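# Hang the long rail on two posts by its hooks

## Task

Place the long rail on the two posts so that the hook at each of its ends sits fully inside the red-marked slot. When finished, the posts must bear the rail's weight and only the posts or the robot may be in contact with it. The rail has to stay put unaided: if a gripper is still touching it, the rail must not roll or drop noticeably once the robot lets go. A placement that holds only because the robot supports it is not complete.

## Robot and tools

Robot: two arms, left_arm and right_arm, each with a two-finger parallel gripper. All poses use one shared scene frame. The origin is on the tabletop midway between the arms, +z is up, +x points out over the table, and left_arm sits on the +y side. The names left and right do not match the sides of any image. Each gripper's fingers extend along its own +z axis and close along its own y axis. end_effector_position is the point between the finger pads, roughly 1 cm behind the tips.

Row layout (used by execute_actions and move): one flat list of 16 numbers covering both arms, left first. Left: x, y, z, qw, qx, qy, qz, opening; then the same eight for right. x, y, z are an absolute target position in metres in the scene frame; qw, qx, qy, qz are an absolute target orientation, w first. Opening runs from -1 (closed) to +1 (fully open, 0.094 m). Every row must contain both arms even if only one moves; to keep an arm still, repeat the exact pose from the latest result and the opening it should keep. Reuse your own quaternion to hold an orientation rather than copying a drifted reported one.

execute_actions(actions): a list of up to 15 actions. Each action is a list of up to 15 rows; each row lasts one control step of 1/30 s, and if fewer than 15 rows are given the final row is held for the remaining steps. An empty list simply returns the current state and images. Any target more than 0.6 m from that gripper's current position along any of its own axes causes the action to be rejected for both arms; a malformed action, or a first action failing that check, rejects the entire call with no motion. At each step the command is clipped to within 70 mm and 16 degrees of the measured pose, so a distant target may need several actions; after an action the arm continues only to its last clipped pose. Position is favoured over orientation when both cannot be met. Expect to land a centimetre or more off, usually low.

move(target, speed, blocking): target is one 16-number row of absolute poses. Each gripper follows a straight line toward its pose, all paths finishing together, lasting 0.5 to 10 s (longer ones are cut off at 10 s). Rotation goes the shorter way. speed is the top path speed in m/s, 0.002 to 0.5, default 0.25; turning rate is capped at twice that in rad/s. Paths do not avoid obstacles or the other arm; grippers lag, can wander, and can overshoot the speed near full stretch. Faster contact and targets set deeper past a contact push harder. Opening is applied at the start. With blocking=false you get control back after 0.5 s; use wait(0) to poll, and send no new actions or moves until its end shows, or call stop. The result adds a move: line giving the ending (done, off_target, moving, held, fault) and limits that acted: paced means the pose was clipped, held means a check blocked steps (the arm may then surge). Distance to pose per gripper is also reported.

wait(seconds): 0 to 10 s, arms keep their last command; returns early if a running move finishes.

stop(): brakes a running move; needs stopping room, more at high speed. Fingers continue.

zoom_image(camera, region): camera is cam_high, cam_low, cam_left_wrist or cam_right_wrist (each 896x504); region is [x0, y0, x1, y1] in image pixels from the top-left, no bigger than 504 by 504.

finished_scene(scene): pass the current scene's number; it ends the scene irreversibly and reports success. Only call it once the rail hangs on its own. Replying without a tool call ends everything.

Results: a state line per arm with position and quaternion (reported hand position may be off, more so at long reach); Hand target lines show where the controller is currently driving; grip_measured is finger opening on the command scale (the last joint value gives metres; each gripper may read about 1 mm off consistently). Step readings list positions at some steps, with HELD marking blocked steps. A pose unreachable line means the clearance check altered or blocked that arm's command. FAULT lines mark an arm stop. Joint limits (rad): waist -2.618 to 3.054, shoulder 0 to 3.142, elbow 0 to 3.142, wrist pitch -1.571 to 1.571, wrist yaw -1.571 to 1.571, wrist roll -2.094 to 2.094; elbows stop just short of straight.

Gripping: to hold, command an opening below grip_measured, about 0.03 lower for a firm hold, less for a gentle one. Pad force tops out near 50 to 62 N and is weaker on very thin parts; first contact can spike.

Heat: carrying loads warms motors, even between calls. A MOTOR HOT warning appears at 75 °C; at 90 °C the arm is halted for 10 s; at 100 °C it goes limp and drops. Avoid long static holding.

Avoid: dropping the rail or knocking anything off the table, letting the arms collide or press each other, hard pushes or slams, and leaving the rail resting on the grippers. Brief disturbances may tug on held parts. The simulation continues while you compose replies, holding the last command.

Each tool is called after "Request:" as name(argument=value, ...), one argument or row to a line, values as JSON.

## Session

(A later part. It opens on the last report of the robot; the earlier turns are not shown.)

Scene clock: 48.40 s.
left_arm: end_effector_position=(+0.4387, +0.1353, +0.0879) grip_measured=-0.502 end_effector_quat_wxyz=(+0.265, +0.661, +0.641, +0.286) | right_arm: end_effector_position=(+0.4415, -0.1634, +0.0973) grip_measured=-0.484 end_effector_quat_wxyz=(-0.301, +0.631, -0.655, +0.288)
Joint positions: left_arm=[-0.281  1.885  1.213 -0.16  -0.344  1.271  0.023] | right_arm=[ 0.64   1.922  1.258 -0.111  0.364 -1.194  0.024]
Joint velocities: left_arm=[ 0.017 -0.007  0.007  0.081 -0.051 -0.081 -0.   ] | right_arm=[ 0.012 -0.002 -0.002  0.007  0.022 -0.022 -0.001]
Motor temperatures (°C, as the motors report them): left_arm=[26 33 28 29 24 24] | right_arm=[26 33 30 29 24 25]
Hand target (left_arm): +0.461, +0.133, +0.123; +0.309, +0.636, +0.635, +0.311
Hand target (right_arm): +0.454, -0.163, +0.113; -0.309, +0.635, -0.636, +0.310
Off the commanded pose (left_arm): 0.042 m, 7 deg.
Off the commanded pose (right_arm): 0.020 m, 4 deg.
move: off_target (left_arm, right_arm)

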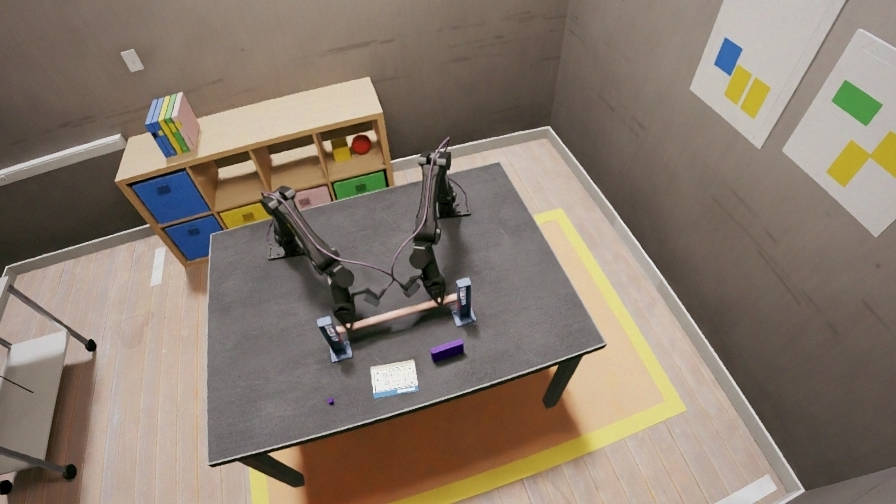

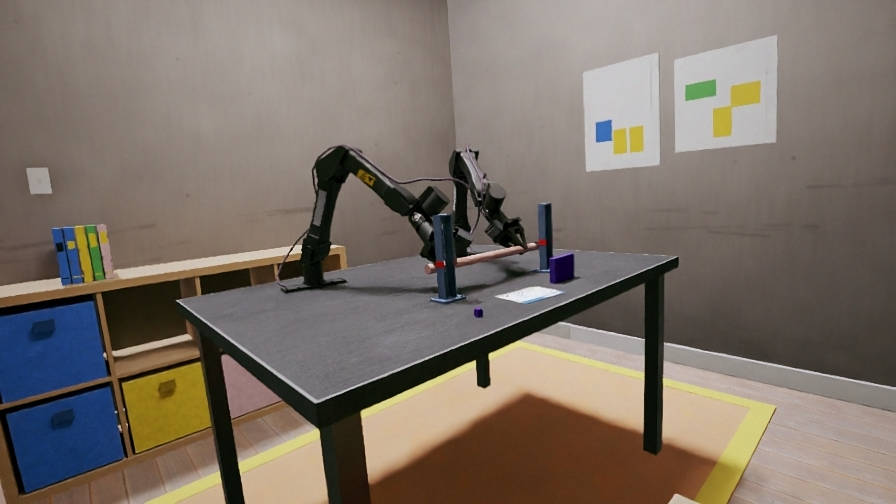

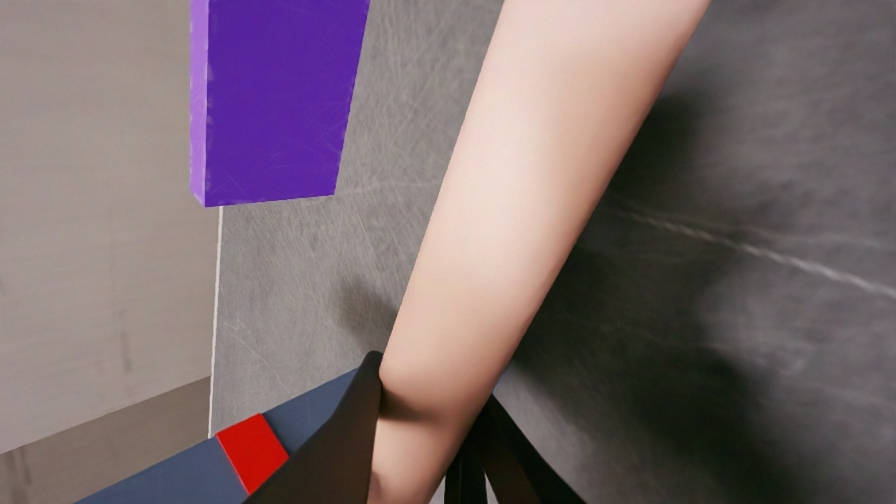

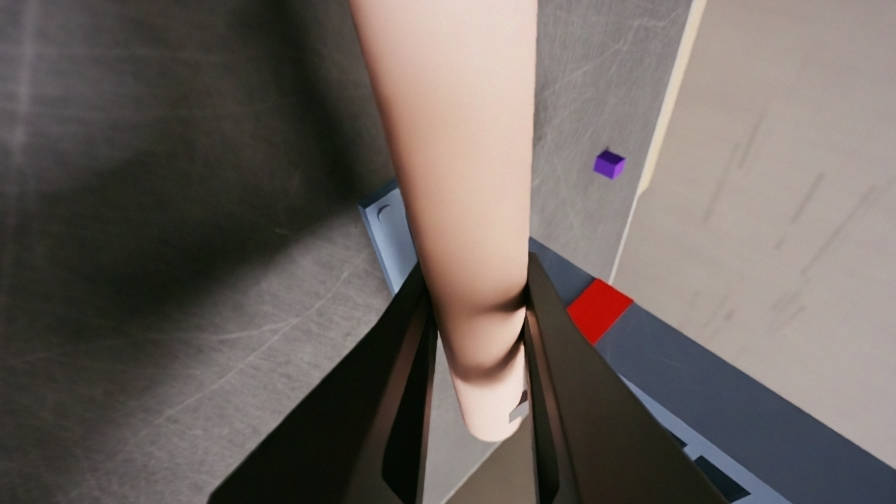

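Request:
move(
  target=[0.445,0.134,0.13,0.31,0.636,0.636,0.31,-0.55,0.438,-0.160,0.119,0.31,-0.636,0.636,-0.31,-0.55],
  speed=0.05,
)

Request:
move(
  target=[0.464,0.134,0.13,0.31,0.636,0.636,0.31,-0.55,0.455,-0.160,0.119,0.31,-0.636,0.636,-0.31,-0.55],
  speed=0.025,
)

Request:
zoom_image(
  camera="cam_low",
  region=[410, 220, 570, 290],
)

Scene clock: 50.13 s.
left_arm: end_effector_position=(+0.4344, +0.1377, +0.0967) grip_measured=-0.502 end_effector_quat_wxyz=(+0.269, +0.659, +0.641, +0.288) | right_arm: end_effector_position=(+0.4394, -0.1615, +0.1055) grip_measured=-0.484 end_effector_quat_wxyz=(-0.306, +0.628, -0.654, +0.290)
Joint positions: left_arm=[-0.281  1.851  1.198 -0.168 -0.346  1.269  0.023] | right_arm=[ 0.647  1.903  1.258 -0.12   0.371 -1.189  0.024]
Joint velocities: left_arm=[-0.007 -0.022 -0.002  0.022 -0.051  0.095  0.001] | right_arm=[ 0.002  0.002 -0.007 -0.007 -0.022 -0.066  0.001]
Motor temperatures (°C, as the motors report them): left_arm=[26 33 28 29 24 24] | right_arm=[26 34 30 29 25 25]
Hand target (left_arm): +0.444, +0.135, +0.130; +0.309, +0.636, +0.636, +0.310
Hand target (right_arm): +0.438, -0.160, +0.119; -0.309, +0.635, -0.637, +0.309
Off the commanded pose (left_arm): 0.035 m, 6 deg.
Off the commanded pose (right_arm): 0.014 m, 3 deg.
move: off_target (left_arm, right_arm)

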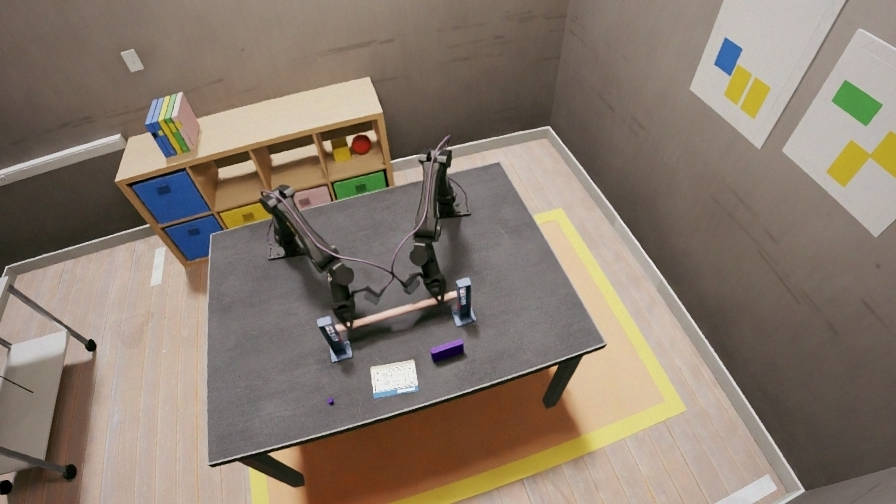

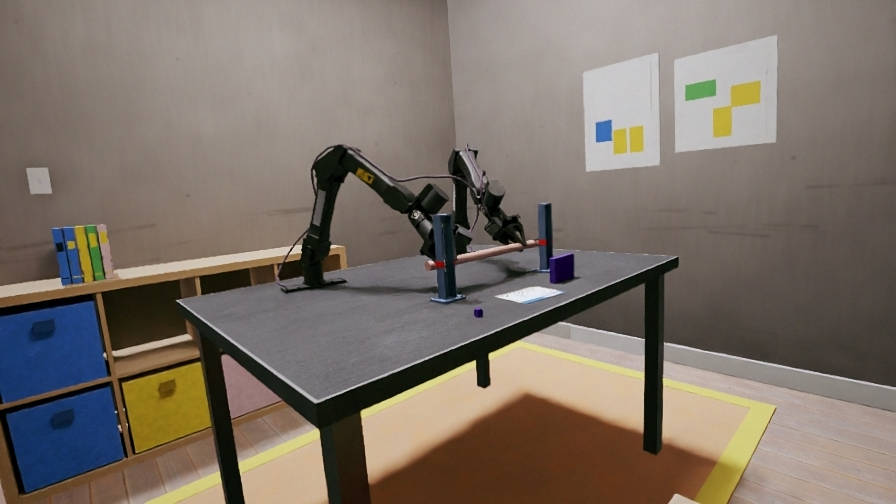

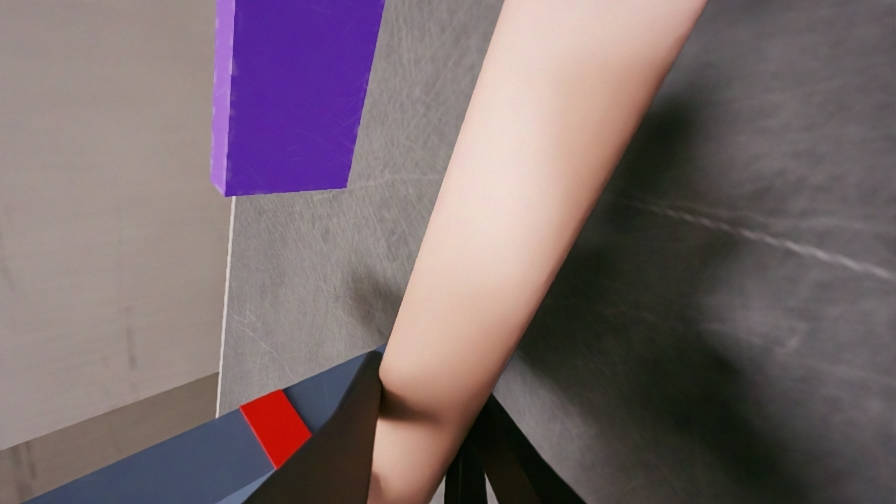

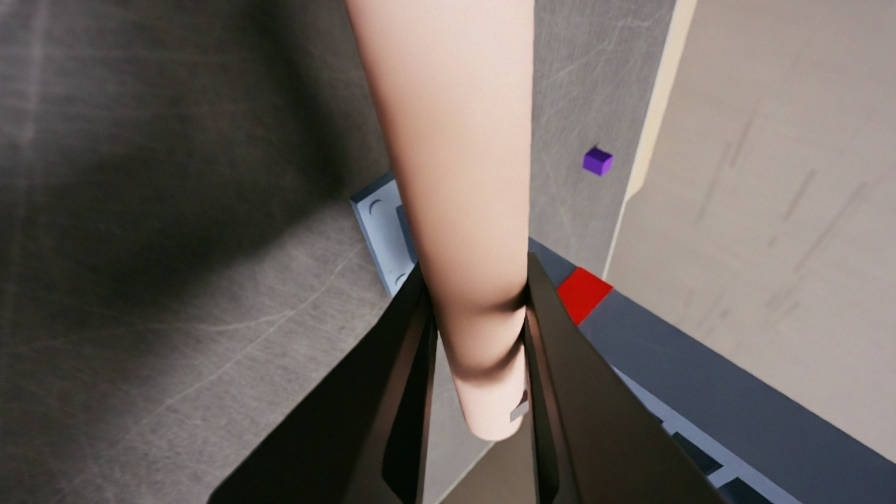

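Scene clock: 52.43 s.
left_arm: end_effector_position=(+0.4397, +0.1382, +0.0968) grip_measured=-0.502 end_effector_quat_wxyz=(+0.265, +0.662, +0.639, +0.288) | right_arm: end_effector_position=(+0.4415, -0.1608, +0.1049) grip_measured=-0.484 end_effector_quat_wxyz=(-0.302, +0.630, -0.655, +0.287)
Joint positions: left_arm=[-0.274  1.869  1.226 -0.183 -0.342  1.28   0.023] | right_arm=[ 0.645  1.914  1.28  -0.141  0.367 -1.187  0.024]
Joint velocities: left_arm=[-0.002 -0.017 -0.007 -0.051 -0.022 -0.037 -0.001] | right_arm=[ 0.002  0.012 -0.007  0.022 -0.007  0.022  0.   ]
Motor temperatures (°C, as the motors report them): left_arm=[26 33 28 29 24 24] | right_arm=[26 34 30 29 24 25]
Hand target (left_arm): +0.461, +0.136, +0.132; +0.309, +0.636, +0.635, +0.311
Hand target (right_arm): +0.454, -0.161, +0.120; -0.309, +0.635, -0.636, +0.310
Off the commanded pose (left_arm): 0.041 m, 6 deg.
Off the commanded pose (right_arm): 0.020 m, 4 deg.
move: off_target (left_arm, right_arm)

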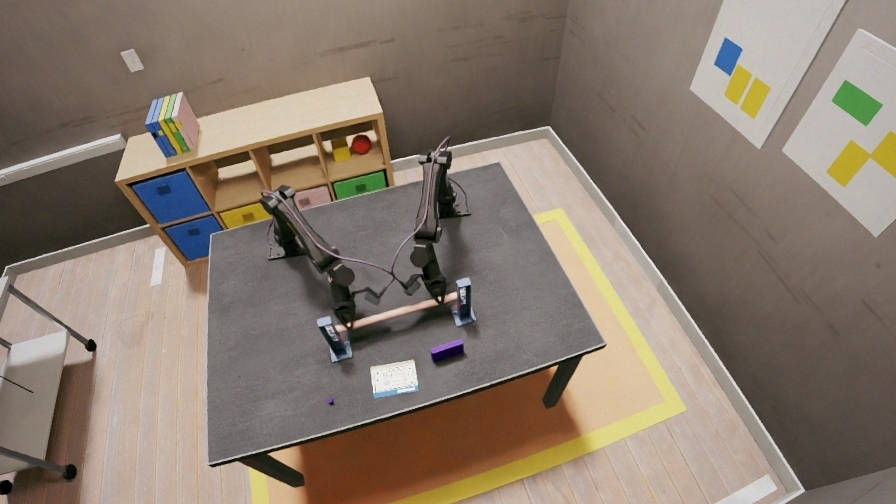

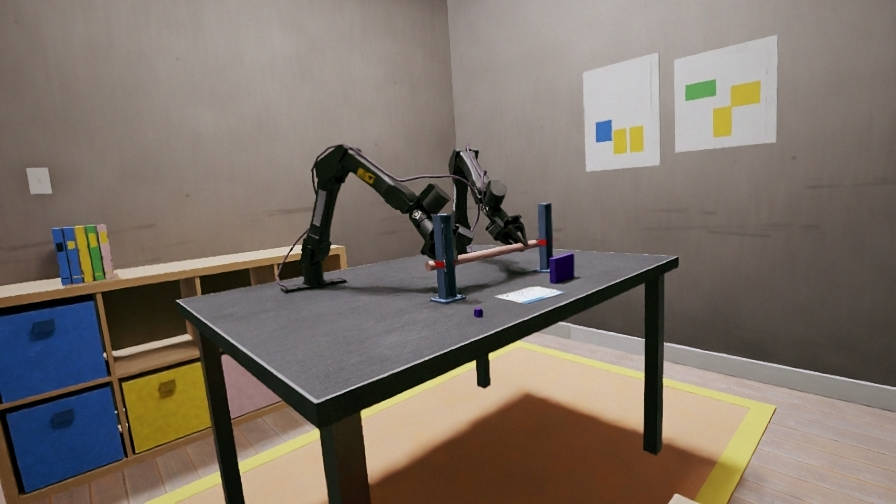

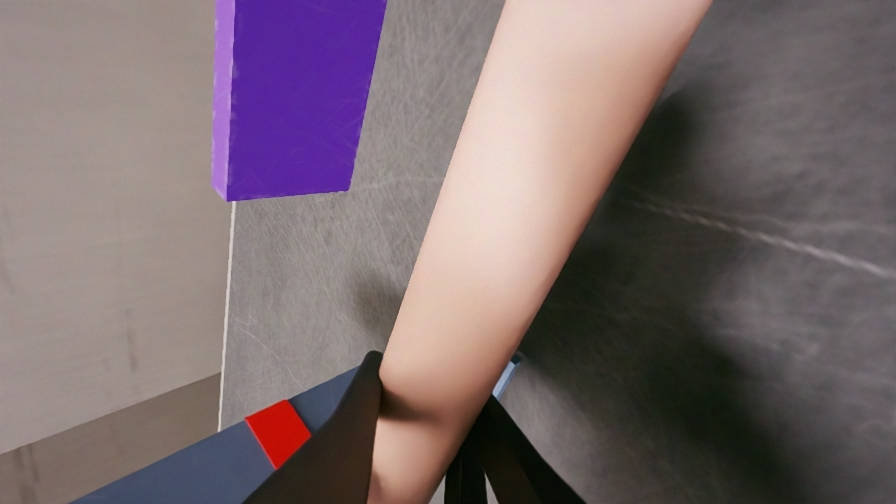

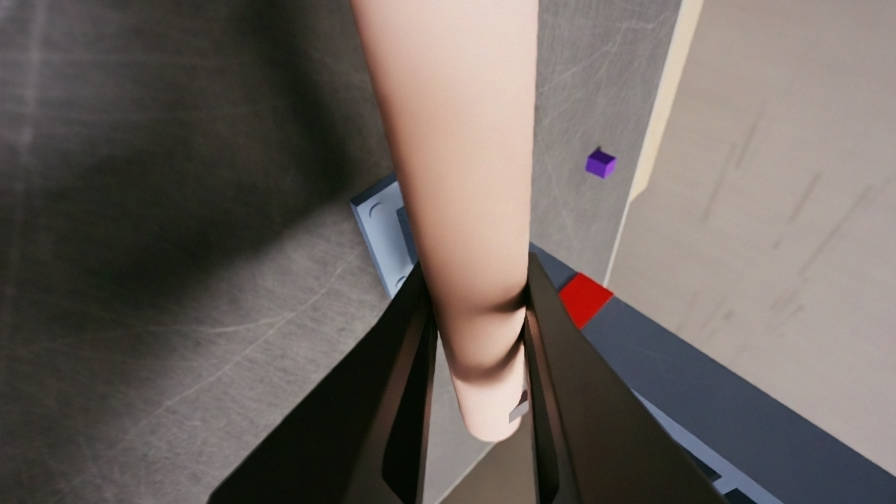

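Region (410, 220, 570, 290) of cam_low's 896x504 image, scaled by 3.150, with more detail than that image has; it fills the top 220 rows of this view, and the rest is white.

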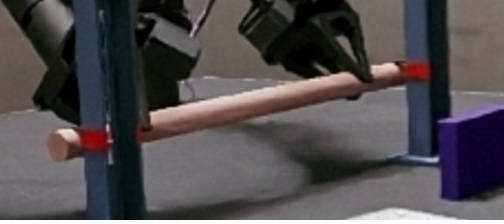

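Request:
zoom_image(
  camera="cam_high",
  region=[450, 282, 480, 312],
)

Request:
zoom_image(
  camera="cam_high",
  region=[318, 320, 348, 350],
)

Request:
zoom_image(
  camera="cam_right_wrist",
  region=[450, 330, 610, 460],
)

Region (450, 282, 480, 312) of cam_high's 896x504 image, scaled by 16.800, with more detail than that image has.

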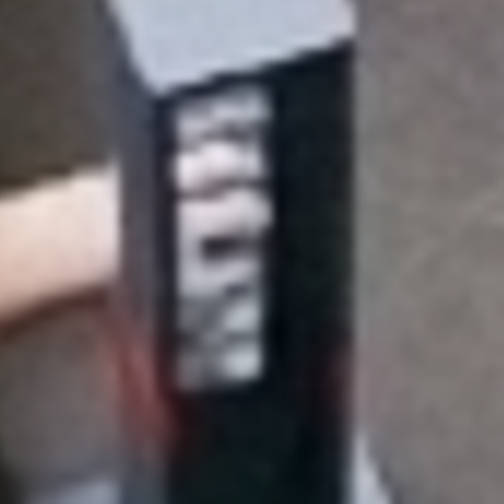

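Region (318, 320, 348, 350) of cam_high's 896x504 image, scaled by 16.800, with more detail than that image has.

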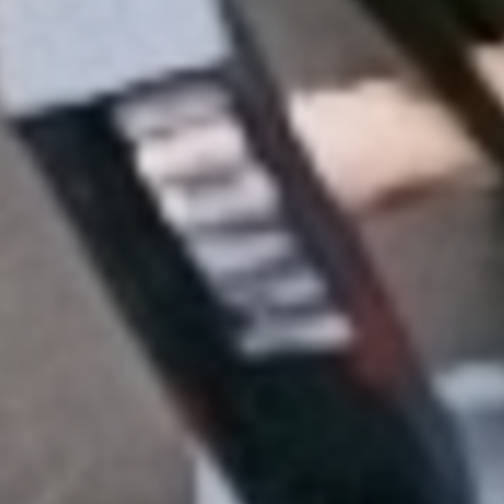

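Region (450, 330, 610, 460) of cam_right_wrist's 896x504 image, scaled by 3.150, with more detail than that image has; it fills the top 410 rows of this view, and the rest is white.

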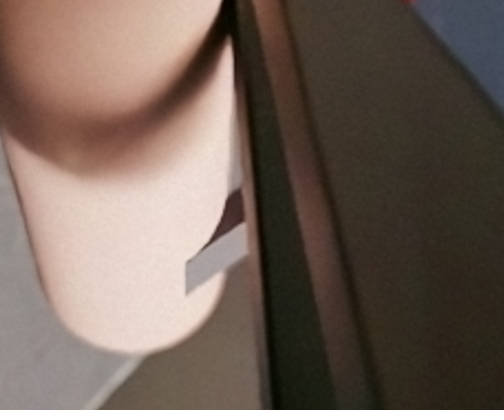

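Request:
move(
  target=[0.44,0.15,0.125,0.31,0.636,0.636,0.31,-0.55,0.433,-0.144,0.115,0.31,-0.636,0.636,-0.31,-0.55],
  speed=0.05,
)

Request:
move(
  target=[0.464,0.15,0.123,0.31,0.636,0.636,0.31,-0.55,0.455,-0.144,0.113,0.31,-0.636,0.636,-0.31,-0.55],
  speed=0.025,
)

Request:
zoom_image(
  camera="cam_low",
  region=[410, 220, 570, 290],
)

Request:
zoom_image(
  camera="cam_high",
  region=[450, 282, 480, 312],
)

Request:
zoom_image(
  camera="cam_high",
  region=[318, 320, 348, 350],
)

Scene clock: 54.33 s.
left_arm: end_effector_position=(+0.4261, +0.1507, +0.0920) grip_measured=-0.502 end_effector_quat_wxyz=(+0.267, +0.656, +0.645, +0.287) | right_arm: end_effector_position=(+0.4332, -0.1480, +0.1038) grip_measured=-0.485 end_effector_quat_wxyz=(-0.301, +0.632, -0.652, +0.292)
Joint positions: left_arm=[-0.261  1.815  1.133 -0.141 -0.336  1.275  0.023] | right_arm=[ 0.687  1.914  1.274 -0.141  0.403 -1.168  0.024]
Joint velocities: left_arm=[-0.012  0.027  0.007 -0.066 -0.022  0.022 -0.   ] | right_arm=[-0.012 -0.002 -0.012  0.066  0.022 -0.051 -0.   ]
Motor temperatures (°C, as the motors report them): left_arm=[26 33 28 30 24 24] | right_arm=[26 34 30 29 25 25]
Hand target (left_arm): +0.438, +0.151, +0.125; +0.308, +0.636, +0.636, +0.311
Hand target (right_arm): +0.432, -0.144, +0.115; -0.310, +0.635, -0.637, +0.308
Off the commanded pose (left_arm): 0.036 m, 6 deg.
Off the commanded pose (right_arm): 0.012 m, 3 deg.
move: off_target (left_arm, right_arm)

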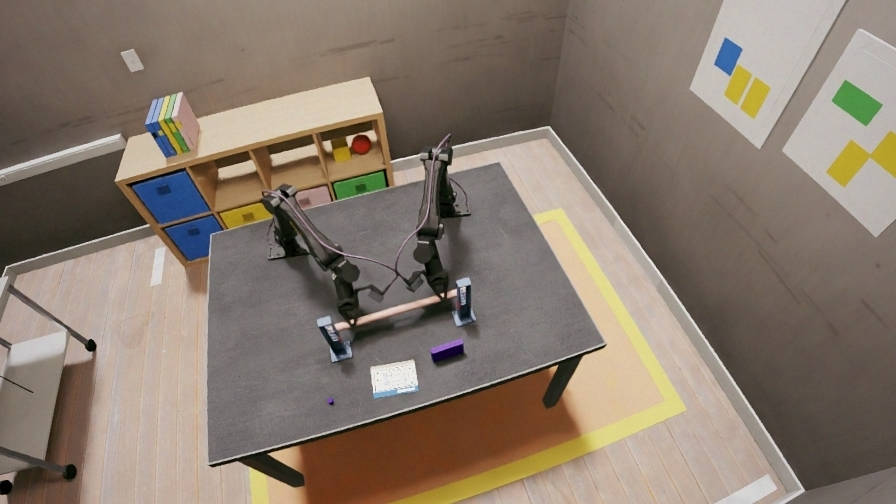

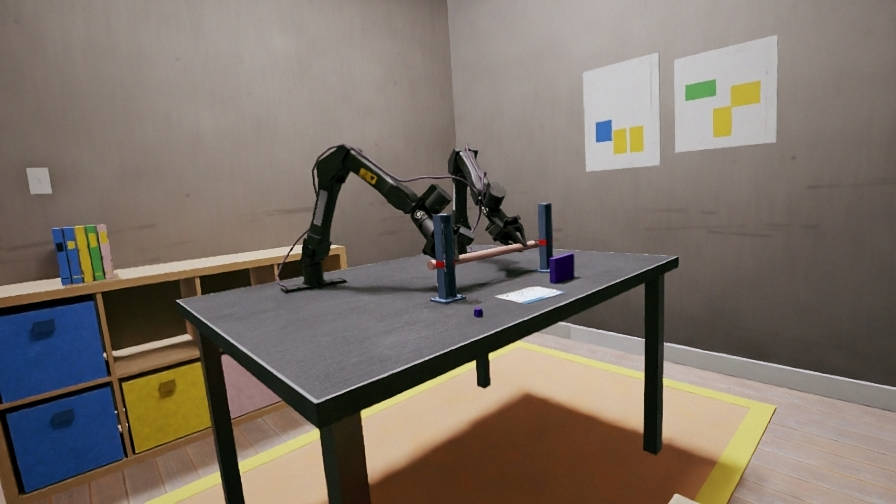

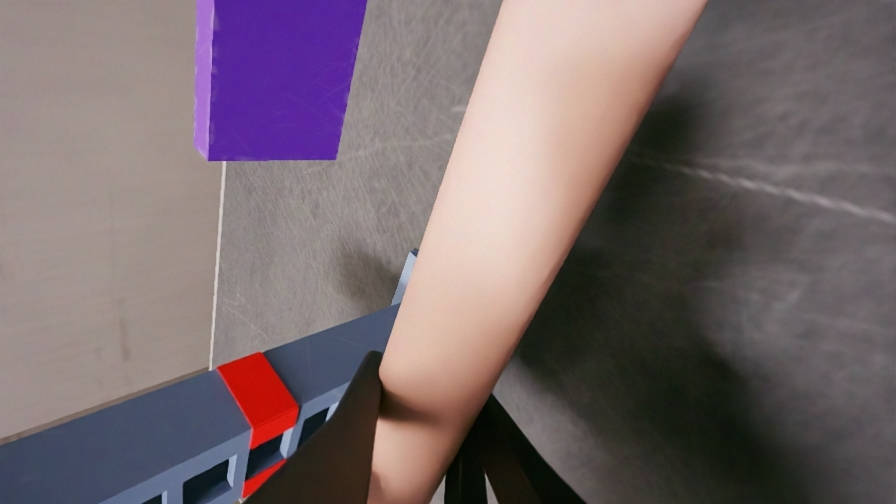

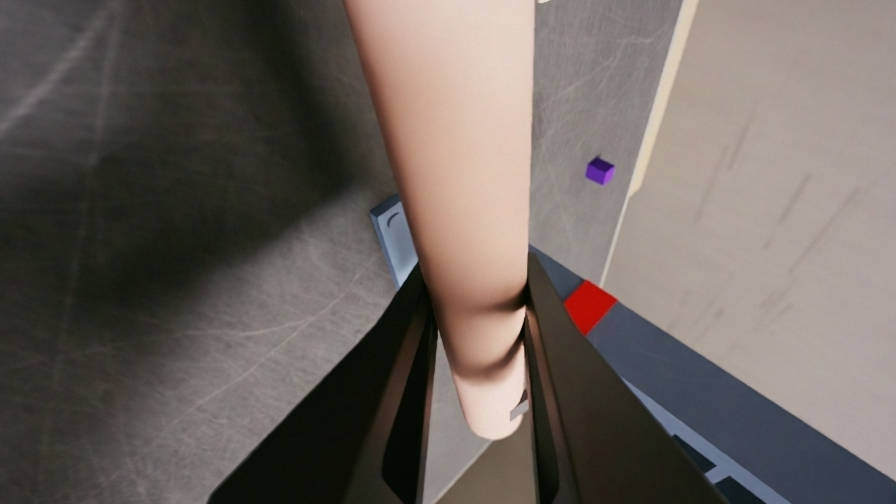

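Scene clock: 56.70 s.
left_arm: end_effector_position=(+0.4377, +0.1549, +0.0896) grip_measured=-0.502 end_effector_quat_wxyz=(+0.261, +0.661, +0.642, +0.288) | right_arm: end_effector_position=(+0.4410, -0.1439, +0.0984) grip_measured=-0.484 end_effector_quat_wxyz=(-0.301, +0.632, -0.654, +0.285)
Joint positions: left_arm=[-0.238  1.852  1.176 -0.15  -0.322  1.303  0.023] | right_arm=[ 0.681  1.952  1.311 -0.146  0.388 -1.163  0.024]
Joint velocities: left_arm=[ 0.012 -0.002  0.002 -0.022 -0.037  0.007 -0.   ] | right_arm=[-0.007 -0.002  0.007  0.022  0.037  0.007  0.   ]
Motor temperatures (°C, as the motors report them): left_arm=[26 33 28 30 24 24] | right_arm=[26 34 30 29 25 25]
Hand target (left_arm): +0.460, +0.152, +0.125; +0.309, +0.636, +0.635, +0.312
Hand target (right_arm): +0.454, -0.144, +0.114; -0.309, +0.635, -0.636, +0.310
Off the commanded pose (left_arm): 0.043 m, 7 deg.
Off the commanded pose (right_arm): 0.020 m, 4 deg.
move: off_target (left_arm, right_arm)

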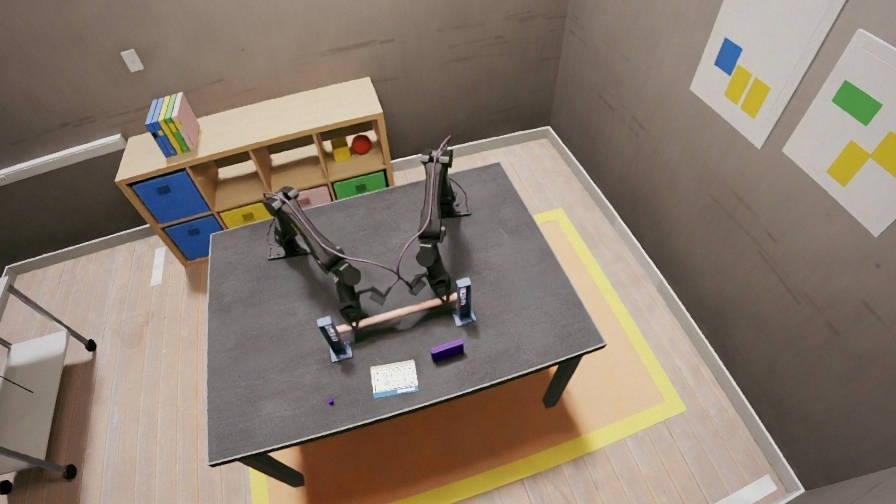

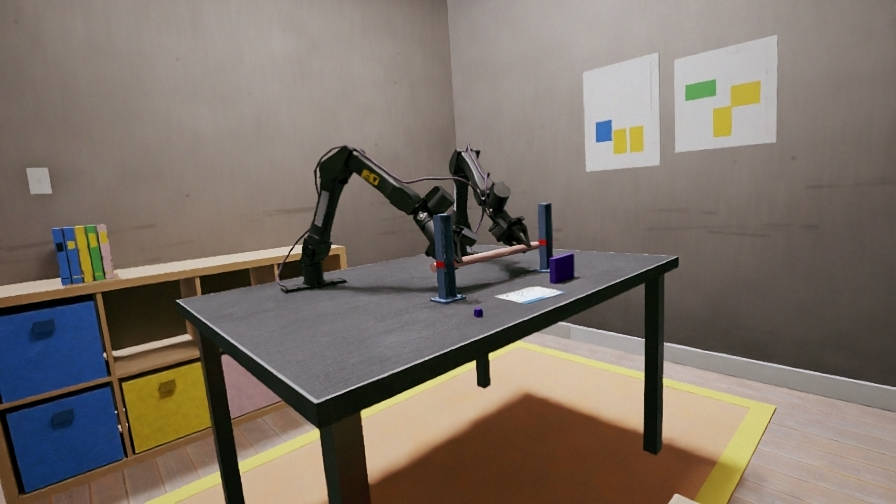

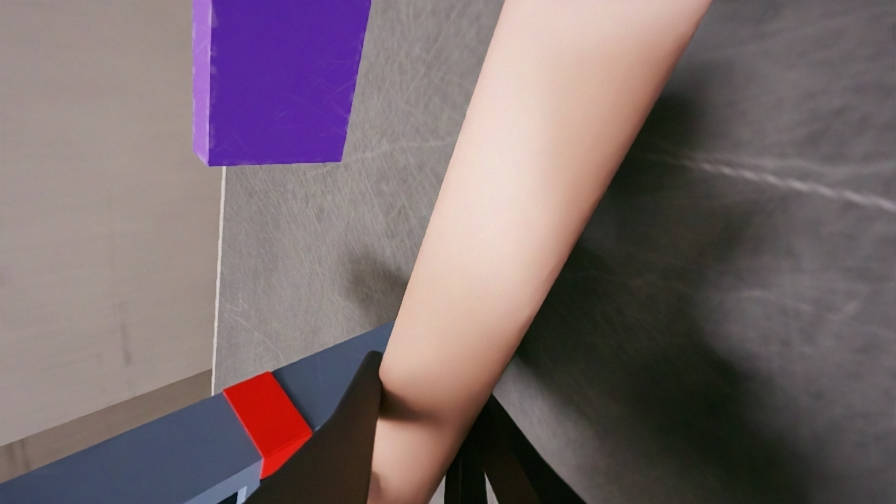

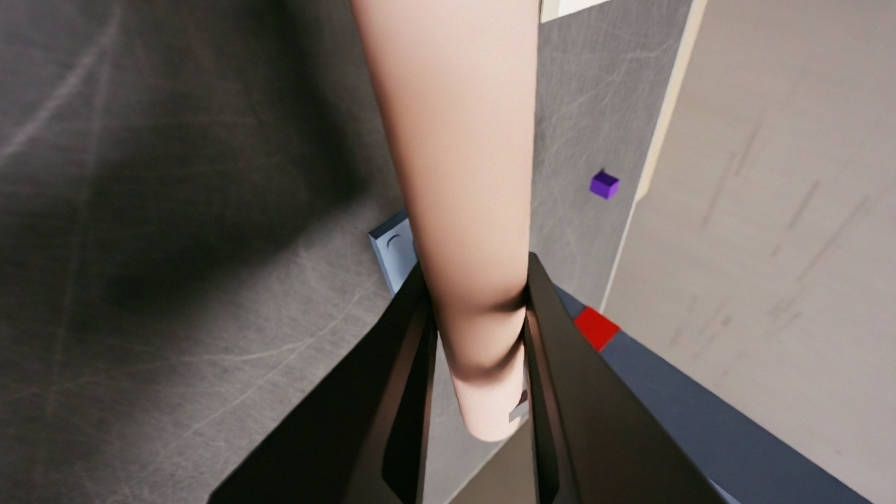

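Region (410, 220, 570, 290) of cam_low's 896x504 image, scaled by 3.150, with more detail than that image has; it fills the top 220 rows of this view, and the rest is white.

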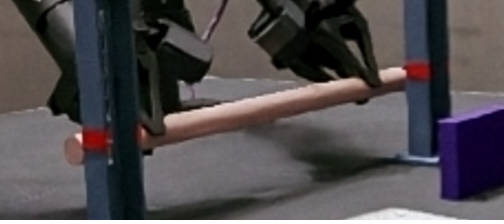

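Region (450, 282, 480, 312) of cam_high's 896x504 image, scaled by 16.800, with more detail than that image has.

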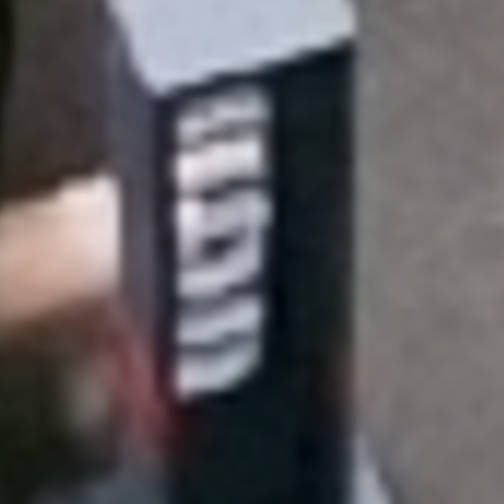

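Region (318, 320, 348, 350) of cam_high's 896x504 image, scaled by 16.800, with more detail than that image has.

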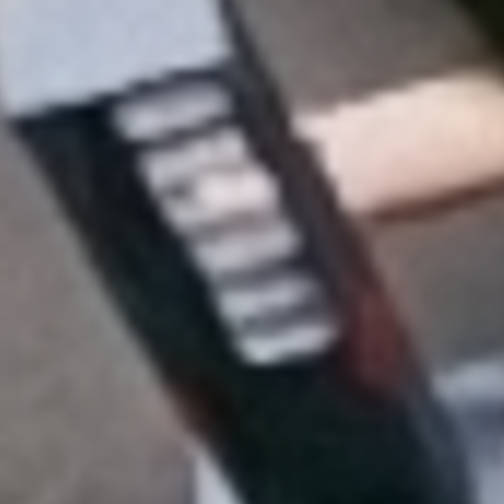

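Request:
move(
  target=[0.44,0.143,0.13,0.31,0.636,0.636,0.31,-0.55,0.433,-0.151,0.117,0.31,-0.636,0.636,-0.31,-0.55],
  speed=0.05,
)

Request:
move(
  target=[0.466,0.143,0.128,0.31,0.636,0.636,0.31,-0.55,0.457,-0.151,0.115,0.31,-0.636,0.636,-0.31,-0.55],
  speed=0.025,
)

Request:
zoom_image(
  camera="cam_low",
  region=[410, 220, 570, 290],
)

Scene clock: 58.67 s.
left_arm: end_effector_position=(+0.4307, +0.1490, +0.0973) grip_measured=-0.502 end_effector_quat_wxyz=(+0.267, +0.660, +0.639, +0.290) | right_arm: end_effector_position=(+0.4337, -0.1499, +0.1044) grip_measured=-0.484 end_effector_quat_wxyz=(-0.307, +0.627, -0.655, +0.290)
Joint positions: left_arm=[-0.259  1.822  1.161 -0.157 -0.335  1.292  0.023] | right_arm=[ 0.681  1.908  1.262 -0.126  0.397 -1.16   0.024]
Joint velocities: left_arm=[0.002 0.002 0.002 0.051 0.066 0.007 0.   ] | right_arm=[-0.002 -0.007 -0.007  0.022 -0.037 -0.007 -0.001]
Motor temperatures (°C, as the motors report them): left_arm=[26 34 28 30 24 24] | right_arm=[26 34 30 30 25 25]
Hand target (left_arm): +0.439, +0.144, +0.130; +0.309, +0.636, +0.636, +0.310
Hand target (right_arm): +0.433, -0.151, +0.117; -0.309, +0.635, -0.637, +0.309
Off the commanded pose (left_arm): 0.035 m, 6 deg.
Off the commanded pose (right_arm): 0.013 m, 3 deg.
move: off_target (left_arm, right_arm)

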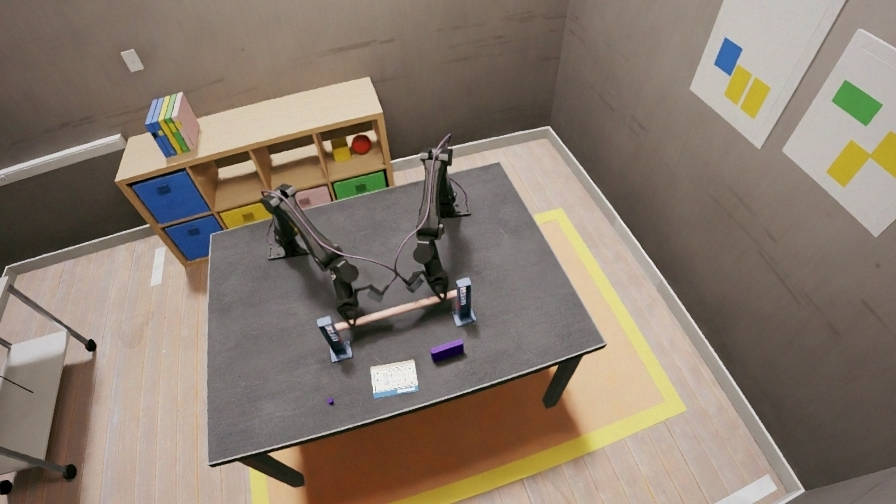

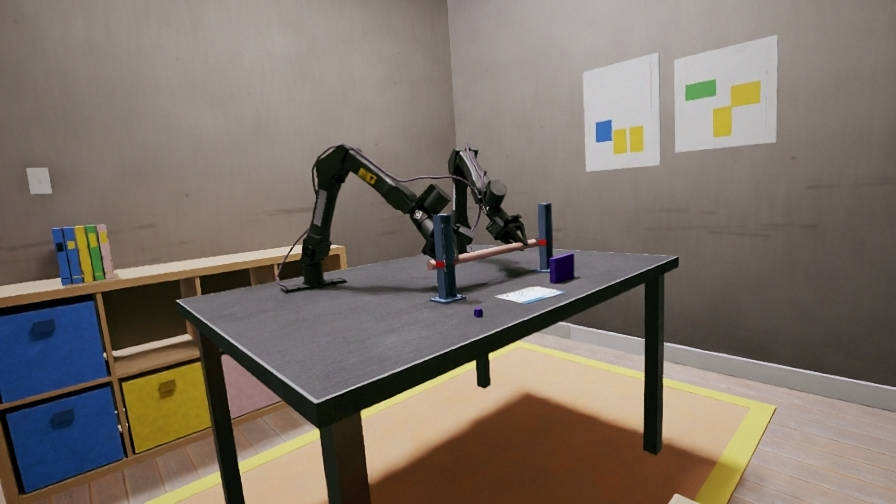

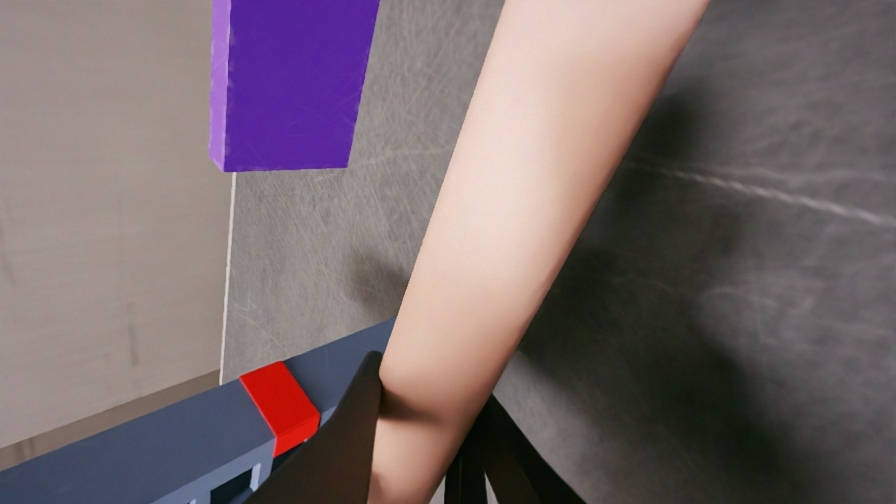

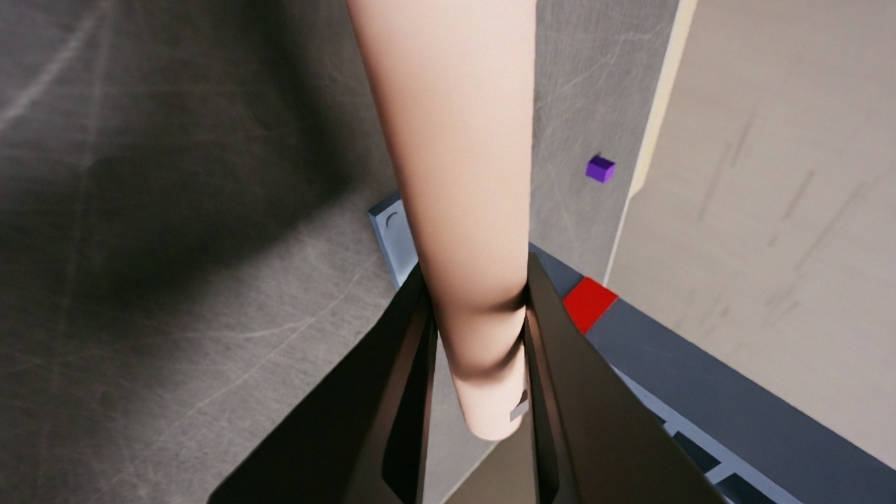

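Scene clock: 61.03 s.
left_arm: end_effector_position=(+0.4419, +0.1472, +0.0956) grip_measured=-0.502 end_effector_quat_wxyz=(+0.266, +0.660, +0.641, +0.289) | right_arm: end_effector_position=(+0.4467, -0.1515, +0.1030) grip_measured=-0.484 end_effector_quat_wxyz=(-0.305, +0.629, -0.654, +0.289)
Joint positions: left_arm=[-0.251  1.864  1.212 -0.168 -0.329  1.295  0.023] | right_arm=[ 0.66   1.947  1.312 -0.135  0.38  -1.18   0.024]
Joint velocities: left_arm=[ 0.022 -0.012  0.002  0.066 -0.007 -0.022  0.001] | right_arm=[ 0.002 -0.002  0.002  0.037  0.022  0.022 -0.001]
Motor temperatures (°C, as the motors report them): left_arm=[26 34 28 30 24 24] | right_arm=[26 34 30 30 25 25]
Hand target (left_arm): +0.463, +0.145, +0.130; +0.309, +0.636, +0.635, +0.311
Hand target (right_arm): +0.456, -0.151, +0.116; -0.309, +0.635, -0.636, +0.310
Off the commanded pose (left_arm): 0.041 m, 6 deg.
Off the commanded pose (right_arm): 0.016 m, 3 deg.
move: off_target (left_arm, right_arm)

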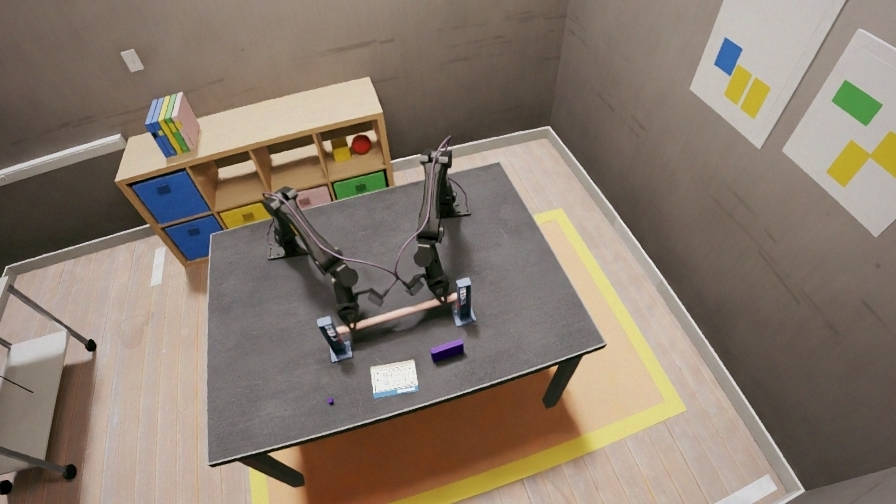

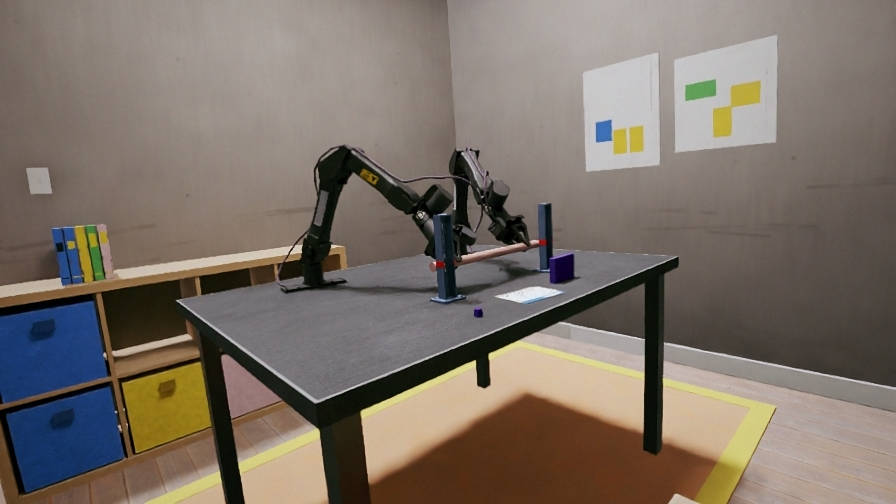

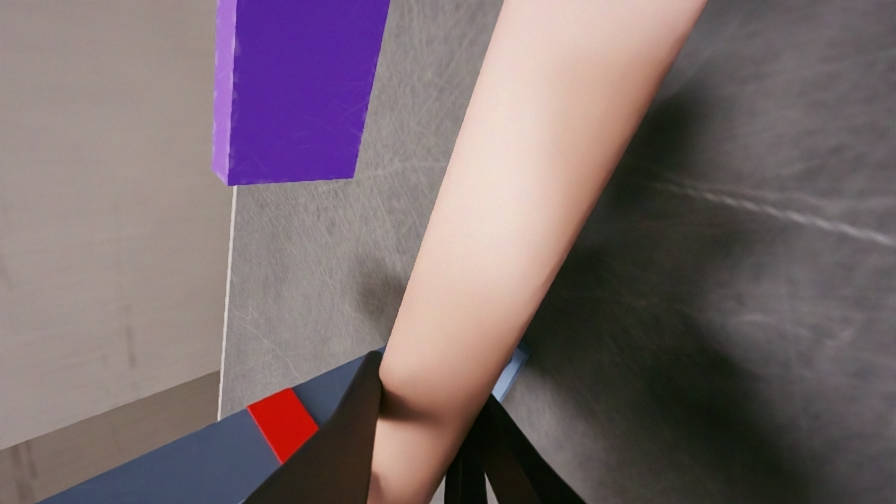

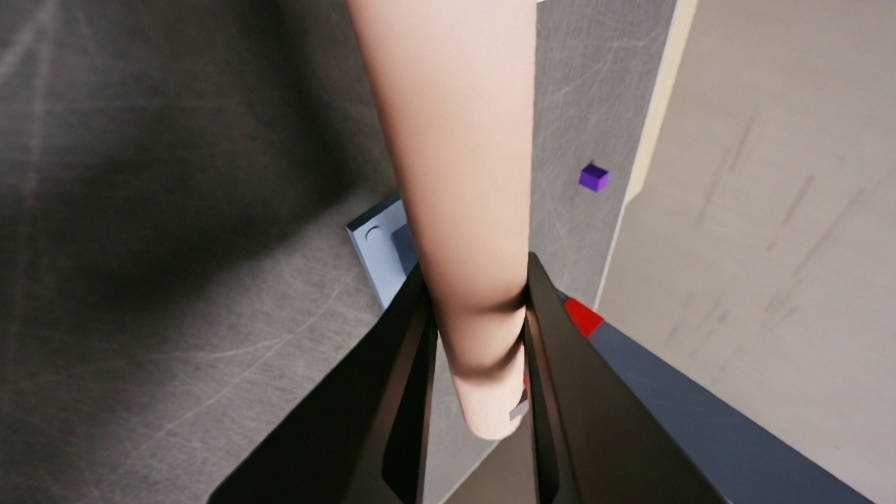

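Region (410, 220, 570, 290) of cam_low's 896x504 image, scaled by 3.150, with more detail than that image has; it fills the top 220 rows of this view, and the rest is white.

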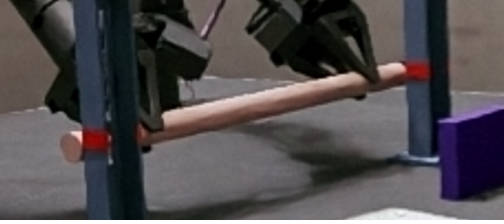

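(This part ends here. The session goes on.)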